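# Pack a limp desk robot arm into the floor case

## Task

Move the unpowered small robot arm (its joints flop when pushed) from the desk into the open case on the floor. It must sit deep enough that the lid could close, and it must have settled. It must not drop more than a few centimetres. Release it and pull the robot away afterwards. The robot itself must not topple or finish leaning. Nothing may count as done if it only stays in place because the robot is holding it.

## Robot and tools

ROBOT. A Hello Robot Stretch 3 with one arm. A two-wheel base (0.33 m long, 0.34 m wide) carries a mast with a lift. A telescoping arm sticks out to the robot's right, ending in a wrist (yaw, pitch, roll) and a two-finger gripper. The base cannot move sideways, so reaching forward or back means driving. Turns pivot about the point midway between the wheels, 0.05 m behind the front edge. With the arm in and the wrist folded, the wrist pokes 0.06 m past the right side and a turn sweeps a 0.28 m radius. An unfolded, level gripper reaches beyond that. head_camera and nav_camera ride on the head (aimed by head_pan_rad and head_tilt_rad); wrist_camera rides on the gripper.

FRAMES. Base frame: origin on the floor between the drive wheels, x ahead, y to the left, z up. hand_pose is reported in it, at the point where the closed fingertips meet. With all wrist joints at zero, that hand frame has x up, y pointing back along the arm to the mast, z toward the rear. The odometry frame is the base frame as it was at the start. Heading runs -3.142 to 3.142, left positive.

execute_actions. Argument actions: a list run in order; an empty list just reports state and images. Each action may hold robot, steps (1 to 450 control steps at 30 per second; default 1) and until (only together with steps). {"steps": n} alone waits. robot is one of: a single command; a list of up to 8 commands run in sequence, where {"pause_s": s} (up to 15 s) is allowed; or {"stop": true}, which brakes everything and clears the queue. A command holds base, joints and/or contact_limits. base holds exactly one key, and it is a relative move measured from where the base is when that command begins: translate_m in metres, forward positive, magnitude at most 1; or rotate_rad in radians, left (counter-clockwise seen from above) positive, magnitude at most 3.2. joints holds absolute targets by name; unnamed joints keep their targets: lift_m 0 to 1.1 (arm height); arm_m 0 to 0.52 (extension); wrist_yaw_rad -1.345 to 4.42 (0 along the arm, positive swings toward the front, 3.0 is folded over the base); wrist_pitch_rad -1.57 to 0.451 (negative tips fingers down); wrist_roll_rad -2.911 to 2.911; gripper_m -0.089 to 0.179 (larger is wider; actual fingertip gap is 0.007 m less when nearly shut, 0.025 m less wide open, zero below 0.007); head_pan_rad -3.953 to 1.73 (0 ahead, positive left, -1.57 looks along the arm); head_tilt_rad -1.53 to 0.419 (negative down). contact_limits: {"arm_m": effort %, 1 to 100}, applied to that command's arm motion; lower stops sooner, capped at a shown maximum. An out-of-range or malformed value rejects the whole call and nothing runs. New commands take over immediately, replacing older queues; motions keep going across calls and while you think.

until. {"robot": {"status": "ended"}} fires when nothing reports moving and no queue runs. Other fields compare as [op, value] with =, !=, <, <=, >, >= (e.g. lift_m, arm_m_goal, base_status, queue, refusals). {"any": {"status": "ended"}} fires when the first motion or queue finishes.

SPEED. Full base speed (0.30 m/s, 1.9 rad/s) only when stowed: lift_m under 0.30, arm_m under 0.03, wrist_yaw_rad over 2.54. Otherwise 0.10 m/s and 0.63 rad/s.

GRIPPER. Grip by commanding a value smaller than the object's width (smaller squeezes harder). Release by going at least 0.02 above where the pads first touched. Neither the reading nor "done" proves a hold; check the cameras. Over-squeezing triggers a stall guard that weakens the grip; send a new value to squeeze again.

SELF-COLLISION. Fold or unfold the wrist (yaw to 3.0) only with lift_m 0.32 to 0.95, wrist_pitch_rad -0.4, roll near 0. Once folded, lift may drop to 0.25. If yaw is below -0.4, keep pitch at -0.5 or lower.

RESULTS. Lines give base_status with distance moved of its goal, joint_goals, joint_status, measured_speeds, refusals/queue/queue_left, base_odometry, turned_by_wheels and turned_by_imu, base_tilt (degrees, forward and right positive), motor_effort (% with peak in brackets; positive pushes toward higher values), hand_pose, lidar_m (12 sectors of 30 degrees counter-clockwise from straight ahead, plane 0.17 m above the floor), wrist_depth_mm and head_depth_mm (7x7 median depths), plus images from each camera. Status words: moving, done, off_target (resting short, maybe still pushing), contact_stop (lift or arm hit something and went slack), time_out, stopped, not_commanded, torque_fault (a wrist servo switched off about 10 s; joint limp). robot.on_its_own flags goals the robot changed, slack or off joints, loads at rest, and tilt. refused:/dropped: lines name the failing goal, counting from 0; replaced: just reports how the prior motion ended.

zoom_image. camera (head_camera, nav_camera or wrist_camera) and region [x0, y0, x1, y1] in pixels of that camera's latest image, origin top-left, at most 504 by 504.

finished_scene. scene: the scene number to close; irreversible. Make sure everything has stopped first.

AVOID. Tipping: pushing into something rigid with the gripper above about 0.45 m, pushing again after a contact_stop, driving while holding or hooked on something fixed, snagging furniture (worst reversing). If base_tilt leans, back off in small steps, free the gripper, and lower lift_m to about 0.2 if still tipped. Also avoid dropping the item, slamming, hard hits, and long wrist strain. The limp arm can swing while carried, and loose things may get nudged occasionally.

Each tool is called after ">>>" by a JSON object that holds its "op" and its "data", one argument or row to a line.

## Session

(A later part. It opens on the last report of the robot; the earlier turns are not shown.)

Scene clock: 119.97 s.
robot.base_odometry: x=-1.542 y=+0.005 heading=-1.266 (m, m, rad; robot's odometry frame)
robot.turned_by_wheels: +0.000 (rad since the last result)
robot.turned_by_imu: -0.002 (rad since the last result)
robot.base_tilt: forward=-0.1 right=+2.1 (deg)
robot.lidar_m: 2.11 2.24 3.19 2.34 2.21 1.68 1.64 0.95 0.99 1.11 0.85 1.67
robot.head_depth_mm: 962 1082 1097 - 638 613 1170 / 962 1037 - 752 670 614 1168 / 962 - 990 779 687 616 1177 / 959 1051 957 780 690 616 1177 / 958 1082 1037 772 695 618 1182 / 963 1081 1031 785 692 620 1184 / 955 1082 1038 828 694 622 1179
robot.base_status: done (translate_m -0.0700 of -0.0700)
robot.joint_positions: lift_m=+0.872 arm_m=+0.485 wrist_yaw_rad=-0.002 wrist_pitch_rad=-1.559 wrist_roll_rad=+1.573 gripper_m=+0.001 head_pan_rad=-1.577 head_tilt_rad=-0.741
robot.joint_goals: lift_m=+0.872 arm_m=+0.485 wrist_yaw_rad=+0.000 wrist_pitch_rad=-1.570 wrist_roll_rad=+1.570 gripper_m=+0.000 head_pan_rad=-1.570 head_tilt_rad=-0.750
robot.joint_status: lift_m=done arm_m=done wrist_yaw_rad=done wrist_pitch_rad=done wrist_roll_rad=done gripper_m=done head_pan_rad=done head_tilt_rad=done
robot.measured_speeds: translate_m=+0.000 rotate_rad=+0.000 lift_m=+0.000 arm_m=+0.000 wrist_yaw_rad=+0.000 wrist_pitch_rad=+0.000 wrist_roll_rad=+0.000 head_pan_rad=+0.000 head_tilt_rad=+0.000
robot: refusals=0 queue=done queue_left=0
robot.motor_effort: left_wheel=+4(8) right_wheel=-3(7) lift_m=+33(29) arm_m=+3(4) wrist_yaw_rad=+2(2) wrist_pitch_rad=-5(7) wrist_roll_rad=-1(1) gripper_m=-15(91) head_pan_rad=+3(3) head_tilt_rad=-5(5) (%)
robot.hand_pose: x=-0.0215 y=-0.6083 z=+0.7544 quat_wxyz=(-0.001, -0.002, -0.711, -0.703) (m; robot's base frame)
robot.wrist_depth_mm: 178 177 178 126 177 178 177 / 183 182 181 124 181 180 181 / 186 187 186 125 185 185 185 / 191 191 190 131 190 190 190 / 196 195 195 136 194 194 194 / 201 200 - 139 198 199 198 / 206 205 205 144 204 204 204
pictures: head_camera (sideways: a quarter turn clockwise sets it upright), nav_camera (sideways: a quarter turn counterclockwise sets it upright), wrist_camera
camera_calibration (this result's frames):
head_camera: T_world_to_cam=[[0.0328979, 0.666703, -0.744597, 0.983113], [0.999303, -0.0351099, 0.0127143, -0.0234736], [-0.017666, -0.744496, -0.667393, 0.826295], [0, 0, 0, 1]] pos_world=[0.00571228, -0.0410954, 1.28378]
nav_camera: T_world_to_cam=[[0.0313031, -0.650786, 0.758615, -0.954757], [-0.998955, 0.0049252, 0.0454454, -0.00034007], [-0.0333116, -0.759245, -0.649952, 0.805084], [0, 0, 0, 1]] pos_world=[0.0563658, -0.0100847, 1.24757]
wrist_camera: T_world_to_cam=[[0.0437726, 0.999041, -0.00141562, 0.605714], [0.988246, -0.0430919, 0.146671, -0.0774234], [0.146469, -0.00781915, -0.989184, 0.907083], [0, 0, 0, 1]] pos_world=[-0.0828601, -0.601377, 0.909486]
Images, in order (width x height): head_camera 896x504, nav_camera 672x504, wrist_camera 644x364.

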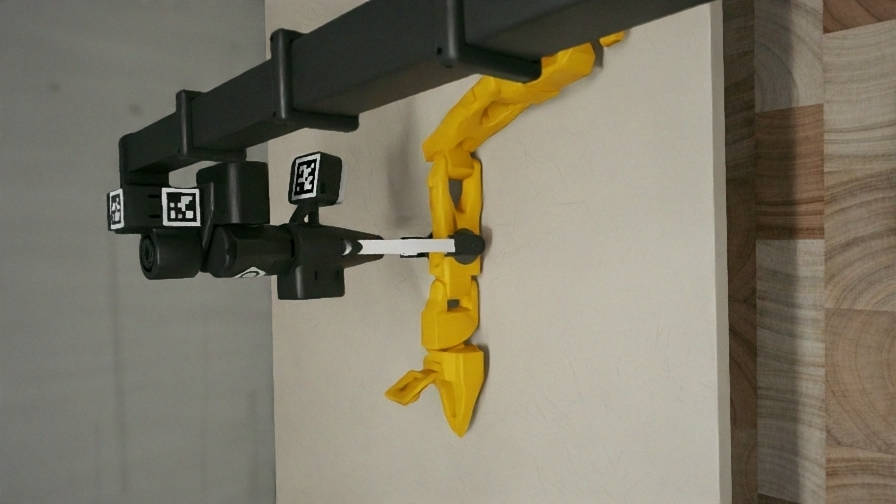

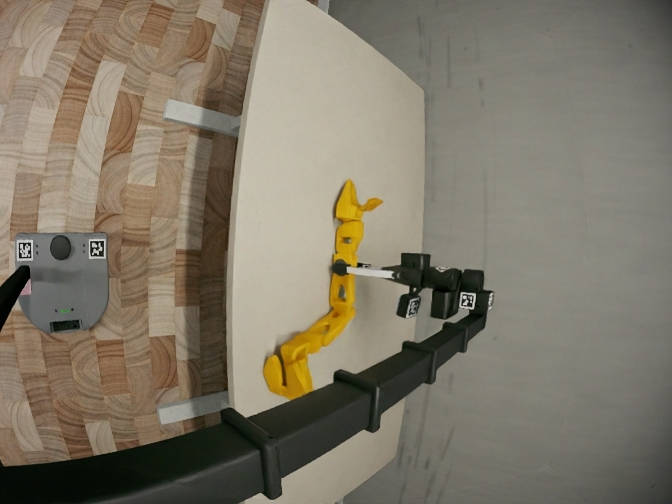

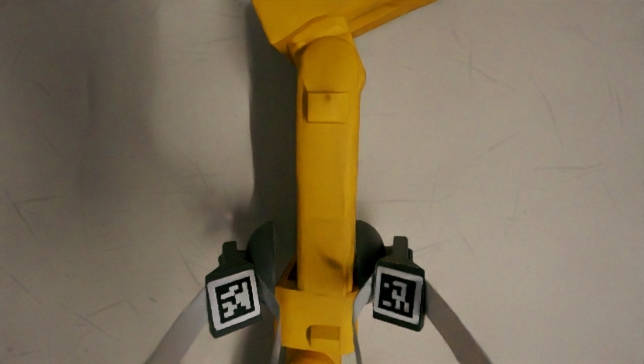

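>>> {"op": "execute_actions", "data": {
  "actions": [
    {"robot":[{"joints":{"gripper_m":-0.04}},{"joints":{"lift_m":0.93}},{"pause_s":0.5}],"steps":450,"until":{"robot":{"status":"ended"}}}
  ]
}}

Scene clock: 152.63 s.
robot.base_odometry: x=-1.542 y=+0.005 heading=-1.266 (m, m, rad; robot's odometry frame)
robot.turned_by_wheels: +0.000 (rad since the last result)
robot.turned_by_imu: -0.002 (rad since the last result)
robot.base_tilt: forward=-0.1 right=+2.1 (deg)
robot.lidar_m: 2.11 2.24 3.19 2.33 2.21 1.68 1.64 0.94 0.99 1.11 0.85 1.67
robot.head_depth_mm: 957 - - 797 636 613 1170 / 927 - 1004 725 670 614 1178 / 930 1101 991 758 686 614 1174 / 933 - 1002 777 686 616 1182 / 955 1082 1036 783 692 620 1180 / 963 1089 1041 788 694 620 1180 / 962 1083 1042 832 692 622 1183
robot.base_status: done (translate_m -0.0700 of -0.0700)
robot.joint_positions: lift_m=+0.930 arm_m=+0.485 wrist_yaw_rad=-0.002 wrist_pitch_rad=-1.567 wrist_roll_rad=+1.574 gripper_m=-0.031 head_pan_rad=-1.577 head_tilt_rad=-0.741
robot.joint_goals: lift_m=+0.930 arm_m=+0.485 wrist_yaw_rad=+0.000 wrist_pitch_rad=-1.570 wrist_roll_rad=+1.570 gripper_m=-0.030 head_pan_rad=-1.570 head_tilt_rad=-0.750
robot.joint_status: lift_m=done arm_m=done wrist_yaw_rad=done wrist_pitch_rad=done wrist_roll_rad=done gripper_m=done head_pan_rad=done head_tilt_rad=done
robot.measured_speeds: translate_m=+0.000 rotate_rad=+0.000 lift_m=+0.000 arm_m=+0.000 wrist_yaw_rad=+0.000 wrist_pitch_rad=+0.000 wrist_roll_rad=+0.000 head_pan_rad=+0.000 head_tilt_rad=+0.000
robot: refusals=0 queue=done queue_left=0
robot.on_its_own: gripper_m is held at -0.030, not at your -0.040, by its stall guard, which is still easing
robot.motor_effort: left_wheel=+3(4) right_wheel=-2(4) lift_m=+51(51) arm_m=+4(3) wrist_yaw_rad=+3(4) wrist_pitch_rad=-2(5) wrist_roll_rad=-2(2) gripper_m=-4(100) head_pan_rad=+3(2) head_tilt_rad=-5(5) (%)
robot.hand_pose: x=-0.0215 y=-0.6064 z=+0.8119 quat_wxyz=(-0.001, -0.002, -0.708, -0.706) (m; robot's base frame)
robot.wrist_depth_mm: 230 231 231 142 190 233 232 / 237 237 237 144 237 237 238 / 242 243 242 137 243 244 244 / 248 250 248 138 249 249 249 / 254 254 254 139 254 255 256 / 262 261 258 138 260 261 260 / 267 268 268 138 269 269 271
pictures: head_camera (sideways: a quarter turn clockwise sets it upright), nav_camera (sideways: a quarter turn counterclockwise sets it upright), wrist_camera
camera_calibration (this result's frames):
head_camera: T_world_to_cam=[[0.0328979, 0.666703, -0.744597, 0.983113], [0.999303, -0.0351099, 0.0127143, -0.0234736], [-0.017666, -0.744496, -0.667393, 0.826295], [0, 0, 0, 1]] pos_world=[0.00571228, -0.0410954, 1.28378]
nav_camera: T_world_to_cam=[[0.0313031, -0.650786, 0.758616, -0.954757], [-0.998955, 0.00492521, 0.0454454, -0.00034007], [-0.0333116, -0.759245, -0.649952, 0.805084], [0, 0, 0, 1]] pos_world=[0.0563658, -0.0100847, 1.24757]
wrist_camera: T_world_to_cam=[[0.0449284, 0.998971, 0.00614042, 0.597706], [0.988192, -0.0453433, 0.146355, -0.0868951], [0.146483, -0.000507582, -0.989213, 0.968436], [0, 0, 0, 1]] pos_world=[-0.0828441, -0.60054, 0.967037]
Images, in order (width x height): head_camera 896x504, nav_camera 672x504, wrist_camera 644x364.

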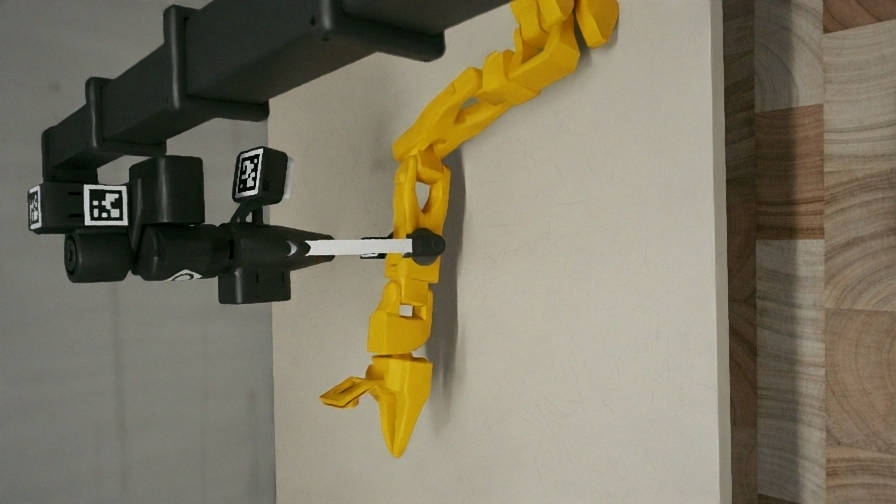

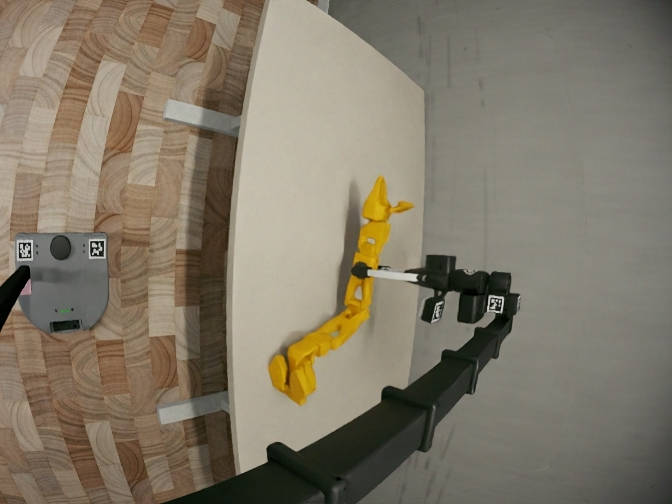

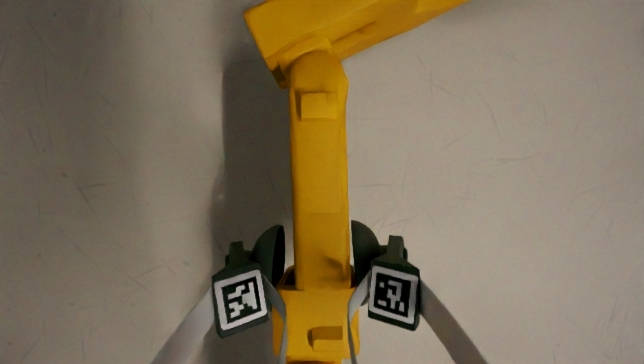

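>>> {"op": "execute_actions", "data": {
  "actions": [
    {"robot":[{"joints":{"gripper_m":-0.02}},{"joints":{"lift_m":0.97,"wrist_pitch_rad":-1.2,"arm_m":0.40}},{"joints":{"lift_m":0.97,"wrist_pitch_rad":-0.8,"arm_m":0.30}},{"pause_s":0.3}],"steps":450,"until":{"robot":{"status":"ended"}}}
  ]
}}

Scene clock: 165.87 s.
robot.base_odometry: x=-1.542 y=+0.005 heading=-1.266 (m, m, rad; robot's odometry frame)
robot.turned_by_wheels: +0.000 (rad since the last result)
robot.turned_by_imu: -0.002 (rad since the last result)
robot.base_tilt: forward=-0.1 right=+2.0 (deg)
robot.lidar_m: 2.10 2.24 3.18 2.33 2.21 1.68 1.64 0.95 0.99 1.11 0.85 1.67
robot.head_depth_mm: 926 - 985 667 667 611 1174 / 919 1057 952 761 685 614 1173 / - - 927 821 689 616 1168 / 951 - 650 823 689 618 1179 / 962 1078 1029 825 692 621 1183 / 965 1080 646 829 696 619 1184 / 957 1084 1045 834 697 622 1186
robot.base_status: done (translate_m -0.0700 of -0.0700)
robot.joint_positions: lift_m=+0.970 arm_m=+0.300 wrist_yaw_rad=+0.002 wrist_pitch_rad=-0.830 wrist_roll_rad=+1.565 gripper_m=-0.016 head_pan_rad=-1.577 head_tilt_rad=-0.741
robot.joint_goals: lift_m=+0.970 arm_m=+0.300 wrist_yaw_rad=+0.000 wrist_pitch_rad=-0.800 wrist_roll_rad=+1.570 gripper_m=-0.017 head_pan_rad=-1.570 head_tilt_rad=-0.750
robot.joint_status: lift_m=done arm_m=done wrist_yaw_rad=done wrist_pitch_rad=done wrist_roll_rad=done gripper_m=done head_pan_rad=done head_tilt_rad=done
robot.measured_speeds: translate_m=+0.000 rotate_rad=+0.000 lift_m=+0.000 arm_m=+0.000 wrist_yaw_rad=+0.000 wrist_pitch_rad=+0.000 wrist_roll_rad=+0.000 head_pan_rad=+0.000 head_tilt_rad=+0.000
robot: refusals=0 queue=done queue_left=0
robot.motor_effort: left_wheel=+3(3) right_wheel=-3(3) lift_m=+51(51) arm_m=-6(6) wrist_yaw_rad=-2(5) wrist_pitch_rad=+13(19) wrist_roll_rad=+2(4) gripper_m=-21(41) head_pan_rad=+3(3) head_tilt_rad=-5(5) (%)
robot.hand_pose: x=-0.0212 y=-0.6002 z=+0.9027 quat_wxyz=(+0.003, +0.002, -0.915, -0.404) (m; robot's base frame)
robot.wrist_depth_mm: 474 550 491 136 297 255 220 / 480 561 509 133 311 259 225 / 485 583 524 130 319 266 227 / 494 593 536 135 325 270 231 / 506 595 580 138 322 276 235 / 512 597 674 140 315 281 239 / 523 608 589 141 359 282 241
pictures: head_camera (sideways: a quarter turn clockwise sets it upright), nav_camera (sideways: a quarter turn counterclockwise sets it upright), wrist_camera
camera_calibration (this result's frames):
head_camera: T_world_to_cam=[[0.0328836, 0.666704, -0.744597, 0.983113], [0.999303, -0.0350885, 0.0127143, -0.0234736], [-0.0176501, -0.744496, -0.667393, 0.826295], [0, 0, 0, 1]] pos_world=[0.00571316, -0.0410954, 1.28378]
nav_camera: T_world_to_cam=[[0.0313171, -0.650785, 0.758616, -0.954757], [-0.998955, 0.00490377, 0.0454454, -0.000340069], [-0.0332953, -0.759246, -0.649952, 0.805084], [0, 0, 0, 1]] pos_world=[0.056366, -0.0100836, 1.24757]
wrist_camera: T_world_to_cam=[[0.0320047, 0.744725, -0.666604, 1.04535], [0.988462, 0.0752079, 0.131479, -0.0144347], [0.14805, -0.66312, -0.733725, 0.429934], [0, 0, 0, 1]] pos_world=[-0.0828395, -0.492314, 1.01418]
Images, in order (width x height): head_camera 896x504, nav_camera 672x504, wrist_camera 644x364.

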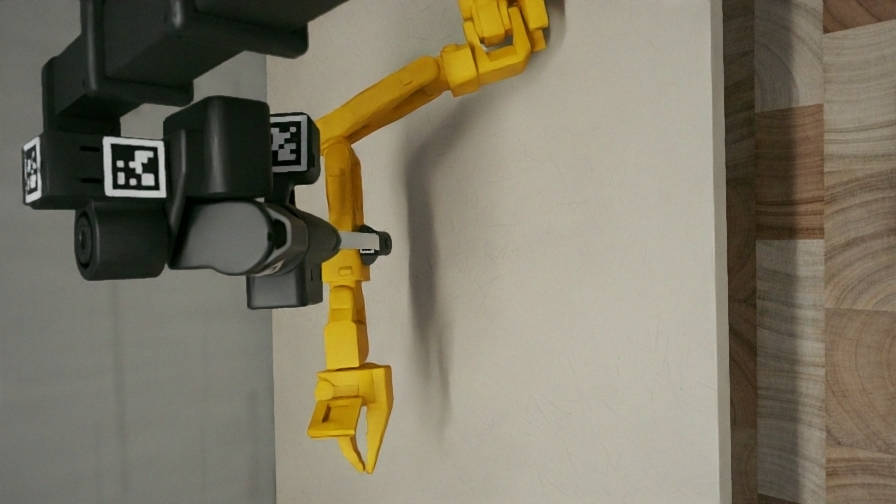

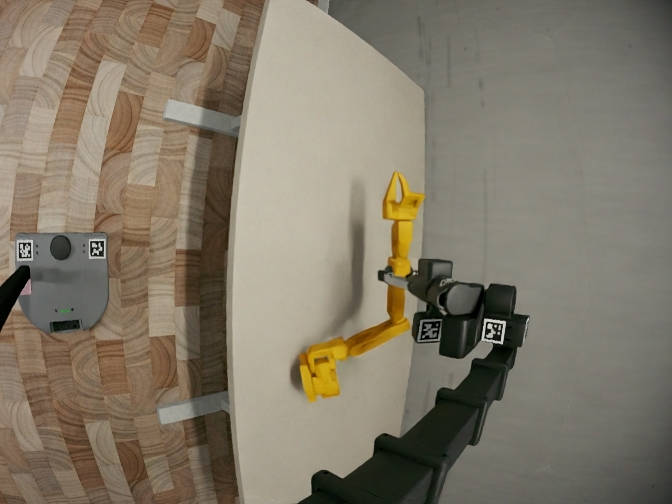

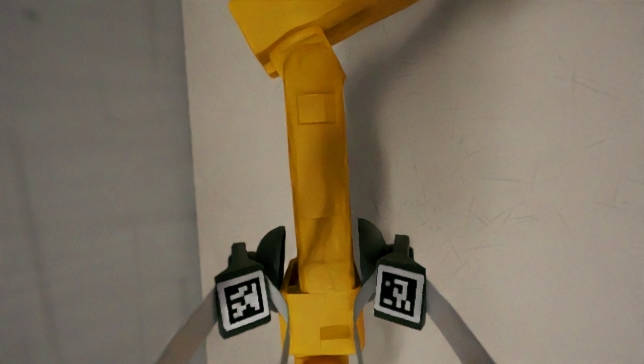

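>>> {"op": "execute_actions", "data": {
  "actions": [
    {"robot":[{"joints":{"lift_m":0.94,"wrist_pitch_rad":-0.38,"arm_m":0.19}},{"joints":{"lift_m":0.87,"wrist_pitch_rad":0.04,"arm_m":0.13,"head_pan_rad":-1.75,"head_tilt_rad":-0.8}},{"pause_s":0.3}],"steps":450,"until":{"robot":{"status":"ended"}}}
  ]
}}

Scene clock: 179.70 s.
robot.base_odometry: x=-1.542 y=+0.005 heading=-1.266 (m, m, rad; robot's odometry frame)
robot.turned_by_wheels: +0.000 (rad since the last result)
robot.turned_by_imu: -0.002 (rad since the last result)
robot.base_tilt: forward=-0.1 right=+2.1 (deg)
robot.lidar_m: 2.11 2.24 3.18 2.33 2.21 1.68 1.64 0.94 0.99 1.12 0.85 1.67
robot.head_depth_mm: 1034 1138 942 796 - - 1129 / 1020 1125 979 - 634 1278 1159 / 1003 1111 1006 - 637 1266 1154 / 986 1095 617 - 635 1252 1152 / 968 1091 603 - 644 1236 1158 / 956 1081 880 789 665 615 1157 / 940 1066 512 791 668 614 1162
robot.base_status: done (translate_m -0.0700 of -0.0700)
robot.joint_positions: lift_m=+0.870 arm_m=+0.130 wrist_yaw_rad=+0.001 wrist_pitch_rad=-0.039 wrist_roll_rad=+1.575 gripper_m=-0.016 head_pan_rad=-1.743 head_tilt_rad=-0.790
robot.joint_goals: lift_m=+0.870 arm_m=+0.130 wrist_yaw_rad=+0.000 wrist_pitch_rad=+0.040 wrist_roll_rad=+1.570 gripper_m=-0.017 head_pan_rad=-1.750 head_tilt_rad=-0.800
robot.joint_status: lift_m=done arm_m=done wrist_yaw_rad=done wrist_pitch_rad=off_target wrist_roll_rad=done gripper_m=done head_pan_rad=done head_tilt_rad=done
robot.measured_speeds: translate_m=+0.000 rotate_rad=+0.000 lift_m=+0.000 arm_m=+0.000 wrist_yaw_rad=+0.000 wrist_pitch_rad=+0.000 wrist_roll_rad=+0.000 head_pan_rad=+0.000 head_tilt_rad=+0.000
robot: refusals=0 queue=dropped queue_left=0
robot.on_its_own: wrist_pitch_rad is at rest, and its effort (+34) is outside its rest range (-20 to +32)
robot.motor_effort: left_wheel=+3(3) right_wheel=-2(3) lift_m=+33(52) arm_m=-5(8) wrist_yaw_rad=-1(5) wrist_pitch_rad=+34(40) wrist_roll_rad=-2(7) gripper_m=-23(25) head_pan_rad=-1(14) head_tilt_rad=-6(13) (%)
robot.hand_pose: x=-0.0210 y=-0.5304 z=+0.9745 quat_wxyz=(-0.002, +0.001, -1.000, -0.020) (m; robot's base frame)
robot.wrist_depth_mm: 663 667 689 686 182 178 203 / 689 699 713 180 191 205 188 / 718 718 739 216 751 438 285 / 720 748 749 157 761 437 297 / 728 764 780 152 753 443 301 / 772 791 788 142 685 453 304 / 815 820 823 138 861 428 308
pictures: head_camera (sideways: a quarter turn clockwise sets it upright), nav_camera (sideways: a quarter turn counterclockwise sets it upright), wrist_camera
dropped: robot: command 1 of its queue: wrist_pitch_rad: off_target
camera_calibration (this result's frames):
head_camera: T_world_to_cam=[[0.148643, 0.687082, -0.711213, 0.938898], [0.979678, -0.200258, 0.0112887, -0.0214971], [-0.13467, -0.698437, -0.702886, 0.873173], [0, 0, 0, 1]] pos_world=[-0.000910377, -0.039548, 1.28174]
nav_camera: T_world_to_cam=[[-0.0828155, -0.68268, 0.726009, -0.911564], [-0.9848, 0.167674, 0.0453311, -0.00027469], [-0.152679, -0.71122, -0.686189, 0.852947], [0, 0, 0, 1]] pos_world=[0.0544652, -0.0156278, 1.2471]
wrist_camera: T_world_to_cam=[[0.0432758, 0.0493643, -0.997843, 0.995475], [0.987971, 0.146302, 0.0500854, 0.0877619], [0.148459, -0.988007, -0.0424391, -0.317061], [0, 0, 0, 1]] pos_world=[-0.0827156, -0.375239, 0.975476]
Images, in order (width x height): head_camera 896x504, nav_camera 672x504, wrist_camera 644x364.

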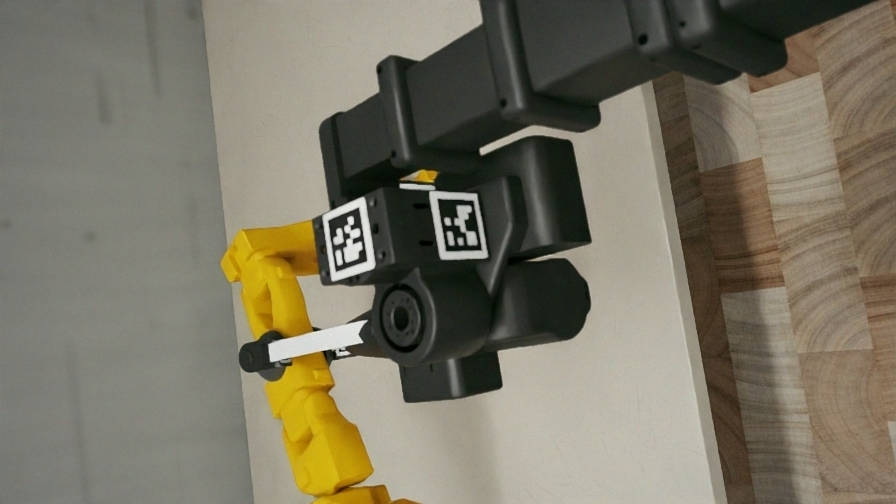

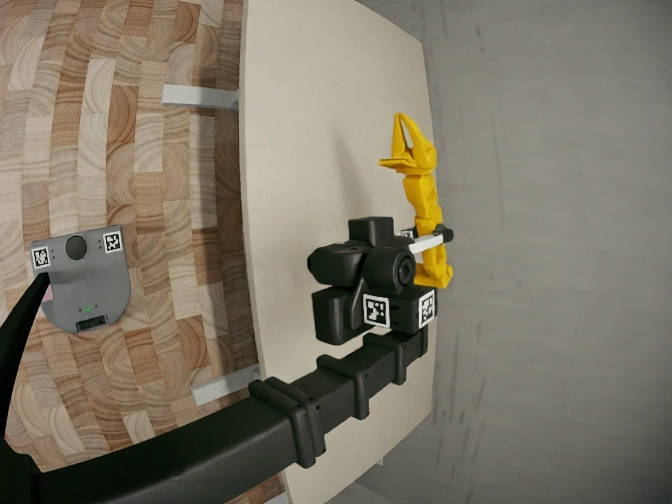

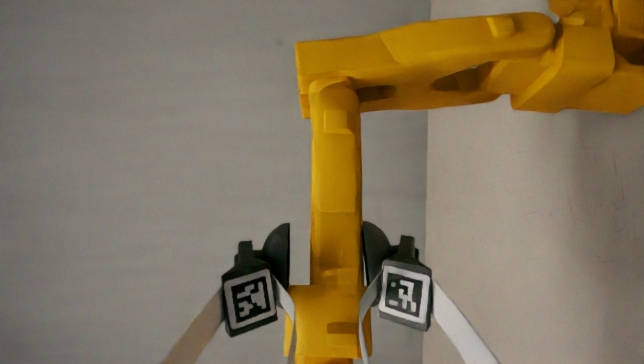

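>>> {"op": "execute_actions", "data": {
  "actions": [
    {"robot":[{"joints":{"lift_m":0.845,"wrist_pitch_rad":0.0}},{"pause_s":0.2}],"steps":450,"until":{"robot":{"status":"ended"}}}
  ]
}}

Scene clock: 186.83 s.
robot.base_odometry: x=-1.542 y=+0.005 heading=-1.266 (m, m, rad; robot's odometry frame)
robot.turned_by_wheels: +0.000 (rad since the last result)
robot.turned_by_imu: -0.001 (rad since the last result)
robot.base_tilt: forward=-0.1 right=+2.1 (deg)
robot.lidar_m: 2.10 2.24 3.21 2.33 2.21 1.67 1.64 0.94 0.99 1.11 0.85 1.67
robot.head_depth_mm: 1041 1133 944 777 - - 1114 / 1019 1126 948 - - 1275 1152 / 1002 1118 968 - 635 1251 1154 / 986 1101 645 - 624 1261 1151 / 969 1090 614 - 637 1248 1155 / 954 1078 560 805 666 612 1159 / 943 1059 958 749 667 614 1163
robot.base_status: done (translate_m -0.0700 of -0.0700)
robot.joint_positions: lift_m=+0.845 arm_m=+0.130 wrist_yaw_rad=+0.002 wrist_pitch_rad=-0.049 wrist_roll_rad=+1.568 gripper_m=-0.016 head_pan_rad=-1.743 head_tilt_rad=-0.790
robot.joint_goals: lift_m=+0.845 arm_m=+0.130 wrist_yaw_rad=+0.000 wrist_pitch_rad=+0.000 wrist_roll_rad=+1.570 gripper_m=-0.017 head_pan_rad=-1.750 head_tilt_rad=-0.800
robot.joint_status: lift_m=done arm_m=done wrist_yaw_rad=done wrist_pitch_rad=done wrist_roll_rad=done gripper_m=done head_pan_rad=done head_tilt_rad=done
robot.measured_speeds: translate_m=+0.000 rotate_rad=+0.000 lift_m=+0.000 arm_m=+0.000 wrist_yaw_rad=+0.000 wrist_pitch_rad=+0.000 wrist_roll_rad=+0.000 head_pan_rad=+0.000 head_tilt_rad=+0.000
robot: refusals=0 queue=done queue_left=0
robot.motor_effort: left_wheel=+3(3) right_wheel=-2(3) lift_m=+33(37) arm_m=-5(5) wrist_yaw_rad=-1(1) wrist_pitch_rad=+21(36) wrist_roll_rad=+1(2) gripper_m=-22(24) head_pan_rad=-2(2) head_tilt_rad=-5(6) (%)
robot.hand_pose: x=-0.0208 y=-0.5300 z=+0.9470 quat_wxyz=(+0.002, +0.001, -1.000, -0.025) (m; robot's base frame)
robot.wrist_depth_mm: 669 679 691 699 181 188 210 / 682 695 711 180 219 212 225 / 709 721 726 165 720 385 265 / 728 733 734 158 734 394 267 / 744 768 757 151 652 392 268 / 762 789 786 143 607 400 271 / 783 810 823 137 823 376 274
pictures: head_camera (sideways: a quarter turn clockwise sets it upright), nav_camera (sideways: a quarter turn counterclockwise sets it upright), wrist_camera
camera_calibration (this result's frames):
head_camera: T_world_to_cam=[[0.148643, 0.687082, -0.711212, 0.938898], [0.979678, -0.200258, 0.0112887, -0.0214971], [-0.13467, -0.698437, -0.702886, 0.873173], [0, 0, 0, 1]] pos_world=[-0.000910372, -0.039548, 1.28174]
nav_camera: T_world_to_cam=[[-0.0828154, -0.68268, 0.726009, -0.911564], [-0.9848, 0.167674, 0.0453311, -0.000274689], [-0.152679, -0.71122, -0.686189, 0.852947], [0, 0, 0, 1]] pos_world=[0.0544652, -0.0156278, 1.2471]
wrist_camera: T_world_to_cam=[[0.0360334, 0.0596684, -0.997568, 0.973008], [0.988134, 0.147012, 0.044486, 0.0945429], [0.149309, -0.987333, -0.053663, -0.306863], [0, 0, 0, 1]] pos_world=[-0.0826645, -0.374933, 0.949968]
Images, in order (width x height): head_camera 896x504, nav_camera 672x504, wrist_camera 644x364.

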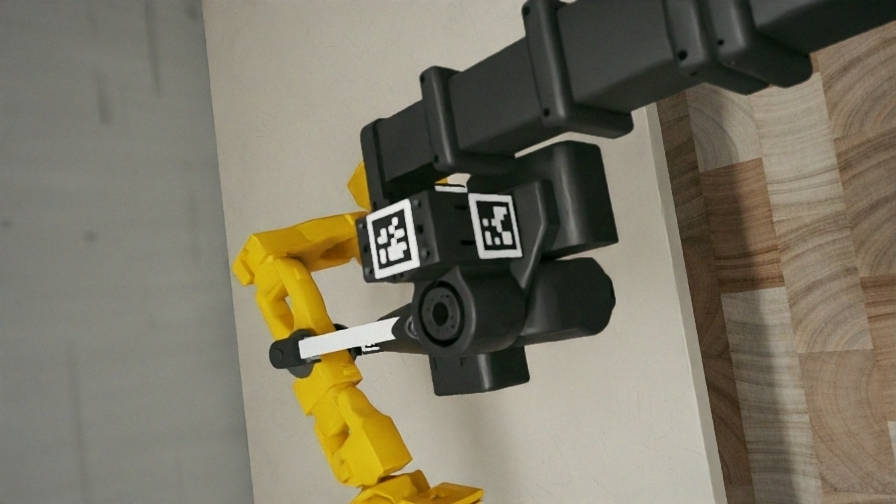

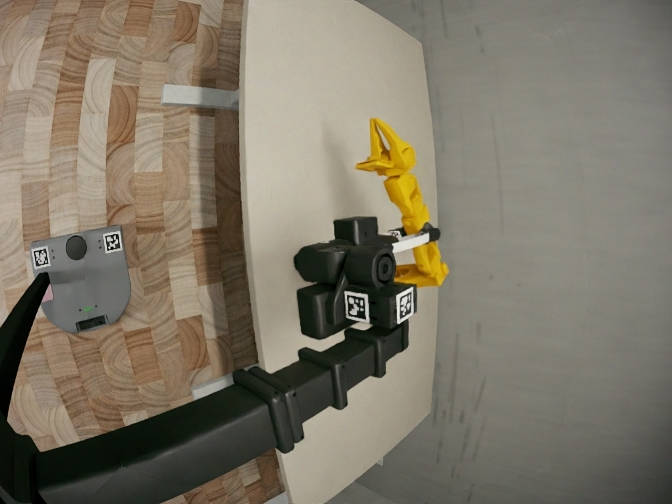

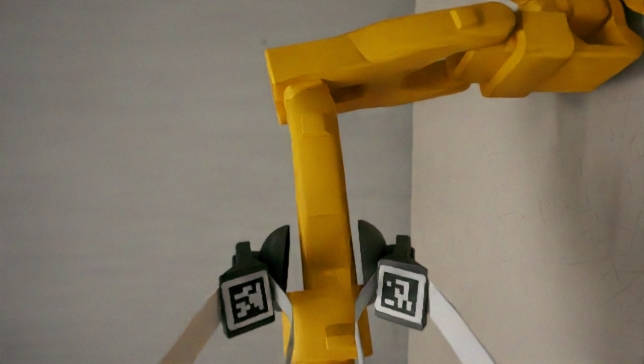

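>>> {"op": "execute_actions", "data": {
  "actions": [
    {"robot":[{"base":{"translate_m":-0.05},"joints":{"arm_m":0.15,"lift_m":0.84}},{"pause_s":0.2}],"steps":450,"until":{"robot":{"status":"ended"}}}
  ]
}}

Scene clock: 193.80 s.
robot.base_odometry: x=-1.557 y=+0.052 heading=-1.266 (m, m, rad; robot's odometry frame)
robot.turned_by_wheels: +0.000 (rad since the last result)
robot.turned_by_imu: -0.001 (rad since the last result)
robot.base_tilt: forward=-0.1 right=+2.0 (deg)
robot.lidar_m: 2.15 2.30 3.27 2.32 2.14 1.63 1.59 0.91 0.92 1.11 0.88 1.66
robot.head_depth_mm: 1038 1133 940 778 - - 1117 / 1021 1123 947 - - 1272 1148 / 1000 1114 988 - 636 1254 1152 / 987 1091 683 - 636 1257 1160 / 965 1089 629 - 645 1241 1161 / 954 1083 573 795 667 614 1158 / 942 1063 965 749 666 602 1159
robot.base_status: done (translate_m -0.0500 of -0.0500)
robot.joint_positions: lift_m=+0.840 arm_m=+0.150 wrist_yaw_rad=+0.003 wrist_pitch_rad=-0.049 wrist_roll_rad=+1.567 gripper_m=-0.016 head_pan_rad=-1.743 head_tilt_rad=-0.790
robot.joint_goals: lift_m=+0.840 arm_m=+0.150 wrist_yaw_rad=+0.000 wrist_pitch_rad=+0.000 wrist_roll_rad=+1.570 gripper_m=-0.017 head_pan_rad=-1.750 head_tilt_rad=-0.800
robot.joint_status: lift_m=done arm_m=done wrist_yaw_rad=done wrist_pitch_rad=done wrist_roll_rad=done gripper_m=done head_pan_rad=done head_tilt_rad=done
robot.measured_speeds: translate_m=+0.000 rotate_rad=+0.000 lift_m=+0.000 arm_m=+0.000 wrist_yaw_rad=+0.000 wrist_pitch_rad=+0.000 wrist_roll_rad=+0.000 head_pan_rad=+0.000 head_tilt_rad=+0.000
robot: refusals=0 queue=done queue_left=0
robot.motor_effort: left_wheel=+4(6) right_wheel=-2(7) lift_m=+31(36) arm_m=+4(6) wrist_yaw_rad=-4(4) wrist_pitch_rad=+21(21) wrist_roll_rad=+1(1) gripper_m=-22(22) head_pan_rad=-2(2) head_tilt_rad=-5(5) (%)
robot.hand_pose: x=-0.0205 y=-0.5494 z=+0.9419 quat_wxyz=(+0.002, +0.002, -1.000, -0.025) (m; robot's base frame)
robot.wrist_depth_mm: 646 651 670 675 191 200 224 / 669 675 678 188 214 216 227 / 682 703 709 187 619 380 258 / 700 722 717 159 705 383 260 / 720 737 757 153 637 383 264 / 751 746 771 144 582 391 264 / 778 793 821 136 744 371 265
pictures: head_camera (sideways: a quarter turn clockwise sets it upright), nav_camera (sideways: a quarter turn counterclockwise sets it upright), wrist_camera
camera_calibration (this result's frames):
head_camera: T_world_to_cam=[[0.148679, 0.687086, -0.711201, 0.938882], [0.979668, -0.200307, 0.0112882, -0.0214964], [-0.134703, -0.698419, -0.702898, 0.873189], [0, 0, 0, 1]] pos_world=[-0.00091228, -0.0395474, 1.28174]
nav_camera: T_world_to_cam=[[-0.0828514, -0.682688, 0.725998, -0.911549], [-0.984792, 0.167722, 0.0453311, -0.000274664], [-0.152713, -0.711201, -0.686201, 0.852963], [0, 0, 0, 1]] pos_world=[0.0544646, -0.0156293, 1.2471]
wrist_camera: T_world_to_cam=[[0.035659, 0.0598098, -0.997573, 0.969209], [0.987974, 0.148169, 0.0441994, 0.0982303], [0.150453, -0.987152, -0.0538069, -0.326079], [0, 0, 0, 1]] pos_world=[-0.0825503, -0.394413, 0.944969]
Images, in order (width x height): head_camera 896x504, nav_camera 672x504, wrist_camera 644x364.

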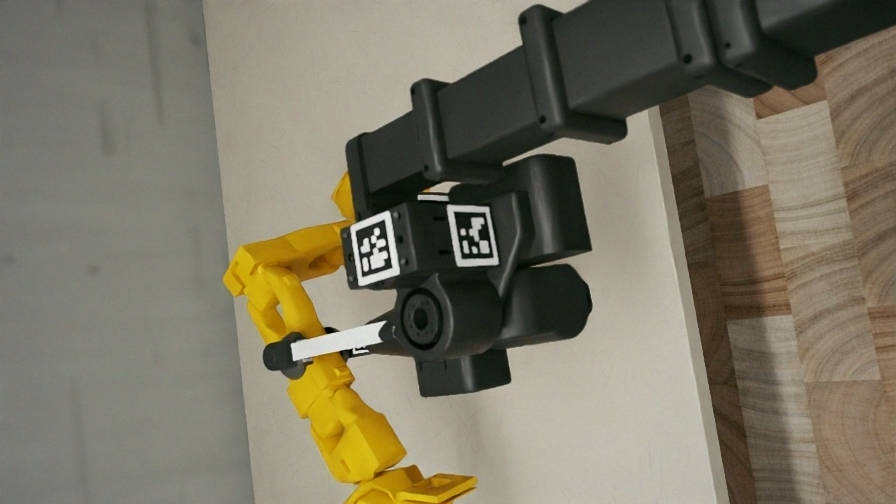

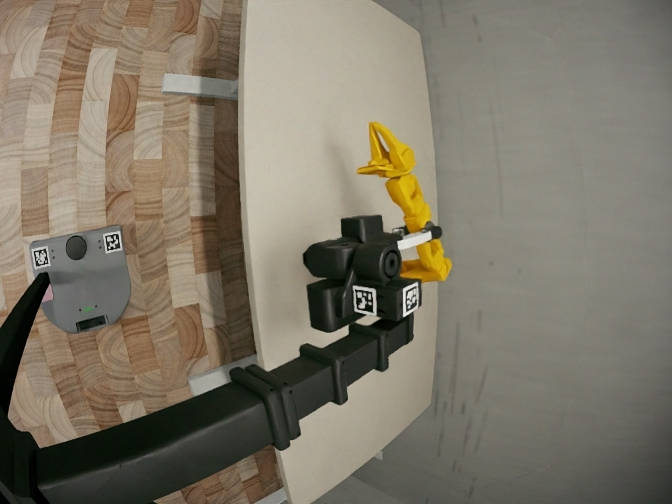

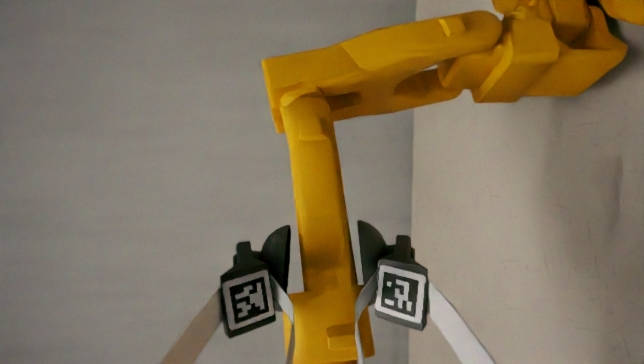

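>>> {"op": "execute_actions", "data": {
  "actions": [
    {"robot":[{"joints":{"lift_m":0.865,"wrist_roll_rad":0.95,"wrist_pitch_rad":0.0}},{"pause_s":0.3}],"steps":450,"until":{"robot":{"status":"ended"}}}
  ]
}}

Scene clock: 209.77 s.
robot.base_odometry: x=-1.557 y=+0.052 heading=-1.266 (m, m, rad; robot's odometry frame)
robot.turned_by_wheels: +0.000 (rad since the last result)
robot.turned_by_imu: -0.001 (rad since the last result)
robot.base_tilt: forward=-0.1 right=+2.1 (deg)
robot.lidar_m: 2.15 2.29 3.28 2.32 2.14 1.62 1.59 0.91 0.92 1.11 0.88 1.67
robot.head_depth_mm: 1036 1133 944 798 - - 1132 / 1016 1119 975 - 636 1279 1157 / 996 1114 1015 - 649 1264 1156 / 983 1097 1000 - 649 1257 1148 / 971 1054 613 - 653 1238 1160 / 952 1081 562 524 667 612 1155 / 941 1062 963 495 668 603 1164
robot.base_status: done (translate_m -0.0500 of -0.0500)
robot.joint_positions: lift_m=+0.864 arm_m=+0.150 wrist_yaw_rad=+0.001 wrist_pitch_rad=-0.084 wrist_roll_rad=+0.962 gripper_m=-0.016 head_pan_rad=-1.743 head_tilt_rad=-0.790
robot.joint_goals: lift_m=+0.865 arm_m=+0.150 wrist_yaw_rad=+0.000 wrist_pitch_rad=+0.000 wrist_roll_rad=+0.950 gripper_m=-0.017 head_pan_rad=-1.750 head_tilt_rad=-0.800
robot.joint_status: lift_m=done arm_m=done wrist_yaw_rad=done wrist_pitch_rad=off_target wrist_roll_rad=done gripper_m=done head_pan_rad=done head_tilt_rad=done
robot.measured_speeds: translate_m=+0.000 rotate_rad=+0.000 lift_m=+0.000 arm_m=+0.000 wrist_yaw_rad=+0.000 wrist_pitch_rad=+0.000 wrist_roll_rad=+0.000 head_pan_rad=+0.000 head_tilt_rad=+0.000
robot: refusals=0 queue=dropped queue_left=0
robot.on_its_own: wrist_pitch_rad is at rest, and its effort (+36) is outside its rest range (-20 to +32)
robot.motor_effort: left_wheel=+3(4) right_wheel=-2(3) lift_m=+52(57) arm_m=+3(4) wrist_yaw_rad=+0(3) wrist_pitch_rad=+36(37) wrist_roll_rad=-5(7) gripper_m=-23(24) head_pan_rad=-2(2) head_tilt_rad=-5(5) (%)
robot.hand_pose: x=-0.0213 y=-0.5480 z=+0.9574 quat_wxyz=(+0.300, +0.013, -0.953, -0.041) (m; robot's base frame)
robot.wrist_depth_mm: 645 644 661 673 693 693 459 / 668 672 688 698 698 609 409 / 690 683 722 710 717 521 346 / 715 724 730 235 247 247 271 / 737 745 755 180 530 263 268 / 761 780 772 153 460 362 278 / 797 804 817 133 448 317 258
pictures: head_camera (sideways: a quarter turn clockwise sets it upright), nav_camera (sideways: a quarter turn counterclockwise sets it upright), wrist_camera
dropped: robot: command 0 of its queue: wrist_pitch_rad: off_target
camera_calibration (this result's frames):
head_camera: T_world_to_cam=[[0.148736, 0.687205, -0.711075, 0.938718], [0.979658, -0.200358, 0.0112829, -0.0214895], [-0.134716, -0.698288, -0.703026, 0.873355], [0, 0, 0, 1]] pos_world=[-0.000913632, -0.0395434, 1.28173]
nav_camera: T_world_to_cam=[[-0.0829077, -0.682812, 0.725875, -0.911388], [-0.984785, 0.167763, 0.0453304, -0.000273889], [-0.152727, -0.711072, -0.686332, 0.853133], [0, 0, 0, 1]] pos_world=[0.0544655, -0.015622, 1.2471]
wrist_camera: T_world_to_cam=[[-0.539225, 0.0809486, -0.838262, 0.831396], [0.833674, 0.192267, -0.517707, 0.656928], [0.119263, -0.977998, -0.17116, -0.207053], [0, 0, 0, 1]] pos_world=[-0.0746607, -0.396103, 1.00159]
Images, in order (width x height): head_camera 896x504, nav_camera 672x504, wrist_camera 644x364.

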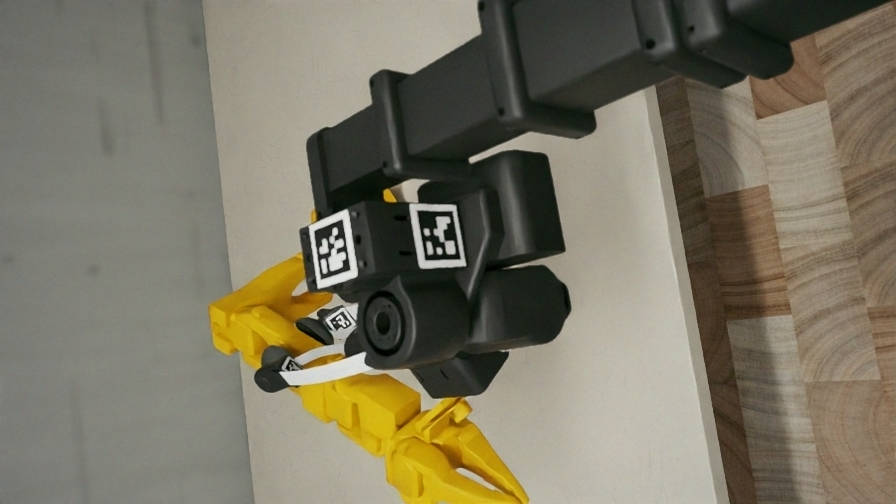

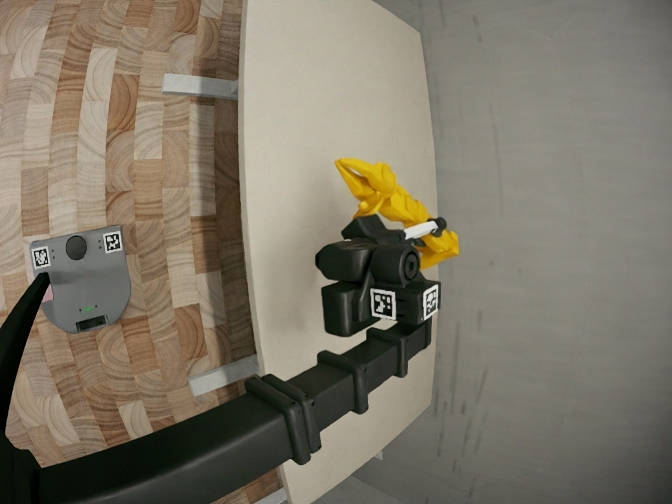

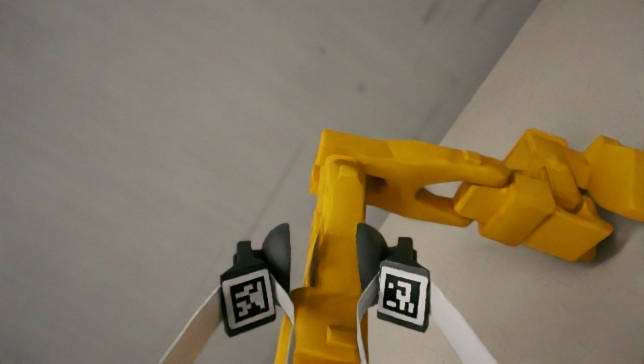

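>>> {"op": "execute_actions", "data": {
  "actions": [
    {"robot":[{"joints":{"lift_m":0.85,"wrist_roll_rad":1.57,"wrist_pitch_rad":-0.04}},{"pause_s":0.3}],"steps":450,"until":{"robot":{"status":"ended"}}}
  ]
}}

Scene clock: 220.83 s.
robot.base_odometry: x=-1.557 y=+0.052 heading=-1.266 (m, m, rad; robot's odometry frame)
robot.turned_by_wheels: +0.000 (rad since the last result)
robot.turned_by_imu: -0.001 (rad since the last result)
robot.base_tilt: forward=-0.1 right=+2.1 (deg)
robot.lidar_m: 2.15 2.29 3.29 2.32 2.14 1.63 1.59 0.91 0.92 1.11 0.88 1.67
robot.head_depth_mm: 1031 1132 950 786 - - 1130 / 1012 1121 947 - - 1284 1148 / 999 1116 998 - 646 1258 1156 / 981 1097 697 - 637 1246 1154 / 973 1079 874 - 644 1242 1155 / 954 1076 595 789 665 614 1157 / 943 1056 934 754 669 602 1162
robot.base_status: done (translate_m -0.0500 of -0.0500)
robot.joint_positions: lift_m=+0.850 arm_m=+0.150 wrist_yaw_rad=+0.001 wrist_pitch_rad=-0.087 wrist_roll_rad=+1.547 gripper_m=-0.016 head_pan_rad=-1.743 head_tilt_rad=-0.790
robot.joint_goals: lift_m=+0.850 arm_m=+0.150 wrist_yaw_rad=+0.000 wrist_pitch_rad=-0.040 wrist_roll_rad=+1.570 gripper_m=-0.017 head_pan_rad=-1.750 head_tilt_rad=-0.800
robot.joint_status: lift_m=done arm_m=done wrist_yaw_rad=done wrist_pitch_rad=done wrist_roll_rad=off_target gripper_m=done head_pan_rad=done head_tilt_rad=done
robot.measured_speeds: translate_m=+0.000 rotate_rad=+0.000 lift_m=+0.000 arm_m=+0.000 wrist_yaw_rad=+0.000 wrist_pitch_rad=+0.000 wrist_roll_rad=+0.000 head_pan_rad=+0.000 head_tilt_rad=+0.000
robot: refusals=0 queue=dropped queue_left=0
robot.motor_effort: left_wheel=+3(5) right_wheel=-2(3) lift_m=+32(50) arm_m=+1(3) wrist_yaw_rad=-1(4) wrist_pitch_rad=+20(37) wrist_roll_rad=+10(9) gripper_m=-20(23) head_pan_rad=-3(2) head_tilt_rad=-5(5) (%)
robot.hand_pose: x=-0.0210 y=-0.5480 z=+0.9425 quat_wxyz=(+0.013, +0.001, -0.999, -0.044) (m; robot's base frame)
robot.wrist_depth_mm: 623 650 658 684 644 251 235 / 653 664 689 198 199 211 234 / 670 686 696 197 254 249 247 / 689 697 726 722 656 372 259 / 715 721 749 160 598 372 260 / 727 745 759 152 547 377 260 / 756 767 809 143 747 374 264
pictures: head_camera (sideways: a quarter turn clockwise sets it upright), nav_camera (sideways: a quarter turn counterclockwise sets it upright), wrist_camera
dropped: robot: command 0 of its queue: wrist_roll_rad: off_target
camera_calibration (this result's frames):
head_camera: T_world_to_cam=[[0.148817, 0.687315, -0.710952, 0.938557], [0.97964, -0.200445, 0.0112777, -0.0214826], [-0.134756, -0.698155, -0.70315, 0.873517], [0, 0, 0, 1]] pos_world=[-0.000916472, -0.0395394, 1.28172]
nav_camera: T_world_to_cam=[[-0.082989, -0.68293, 0.725754, -0.911231], [-0.984771, 0.167841, 0.0453298, -0.000273169], [-0.152768, -0.71094, -0.686459, 0.853299], [0, 0, 0, 1]] pos_world=[0.0544658, -0.0156168, 1.2471]
wrist_camera: T_world_to_cam=[[0.0148195, 0.0969664, -0.995177, 0.987345], [0.988821, 0.146264, 0.0289762, 0.111822], [0.148368, -0.984482, -0.0937149, -0.285536], [0, 0, 0, 1]] pos_world=[-0.0828391, -0.3932, 0.952584]
Images, in order (width x height): head_camera 896x504, nav_camera 672x504, wrist_camera 644x364.

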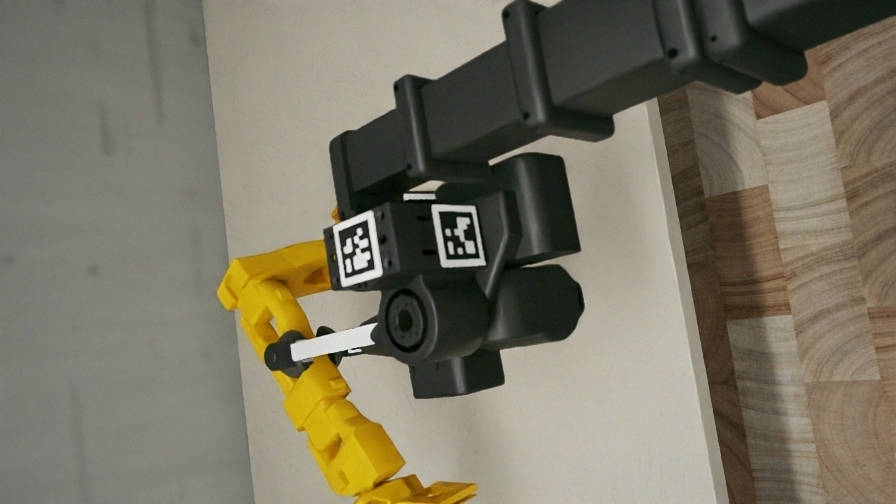

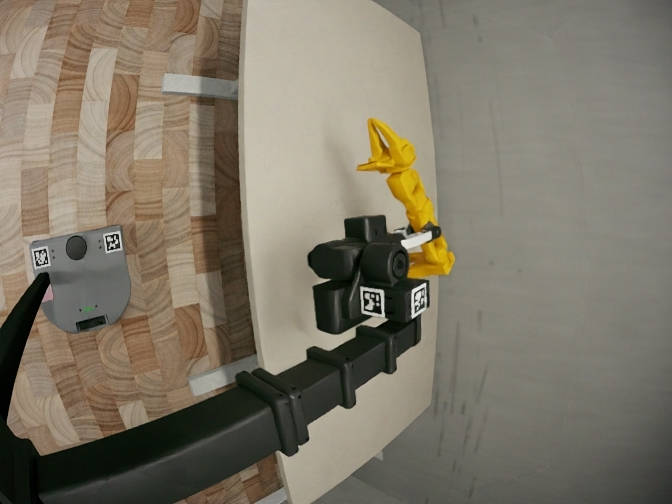

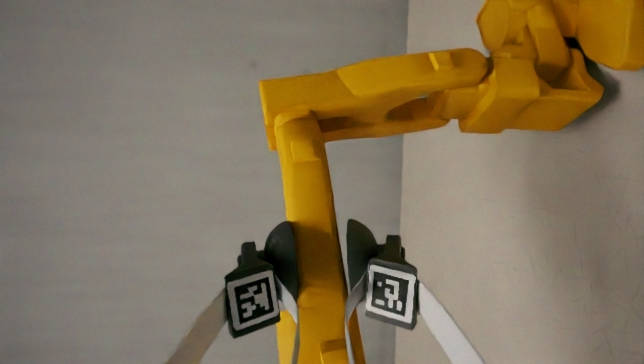

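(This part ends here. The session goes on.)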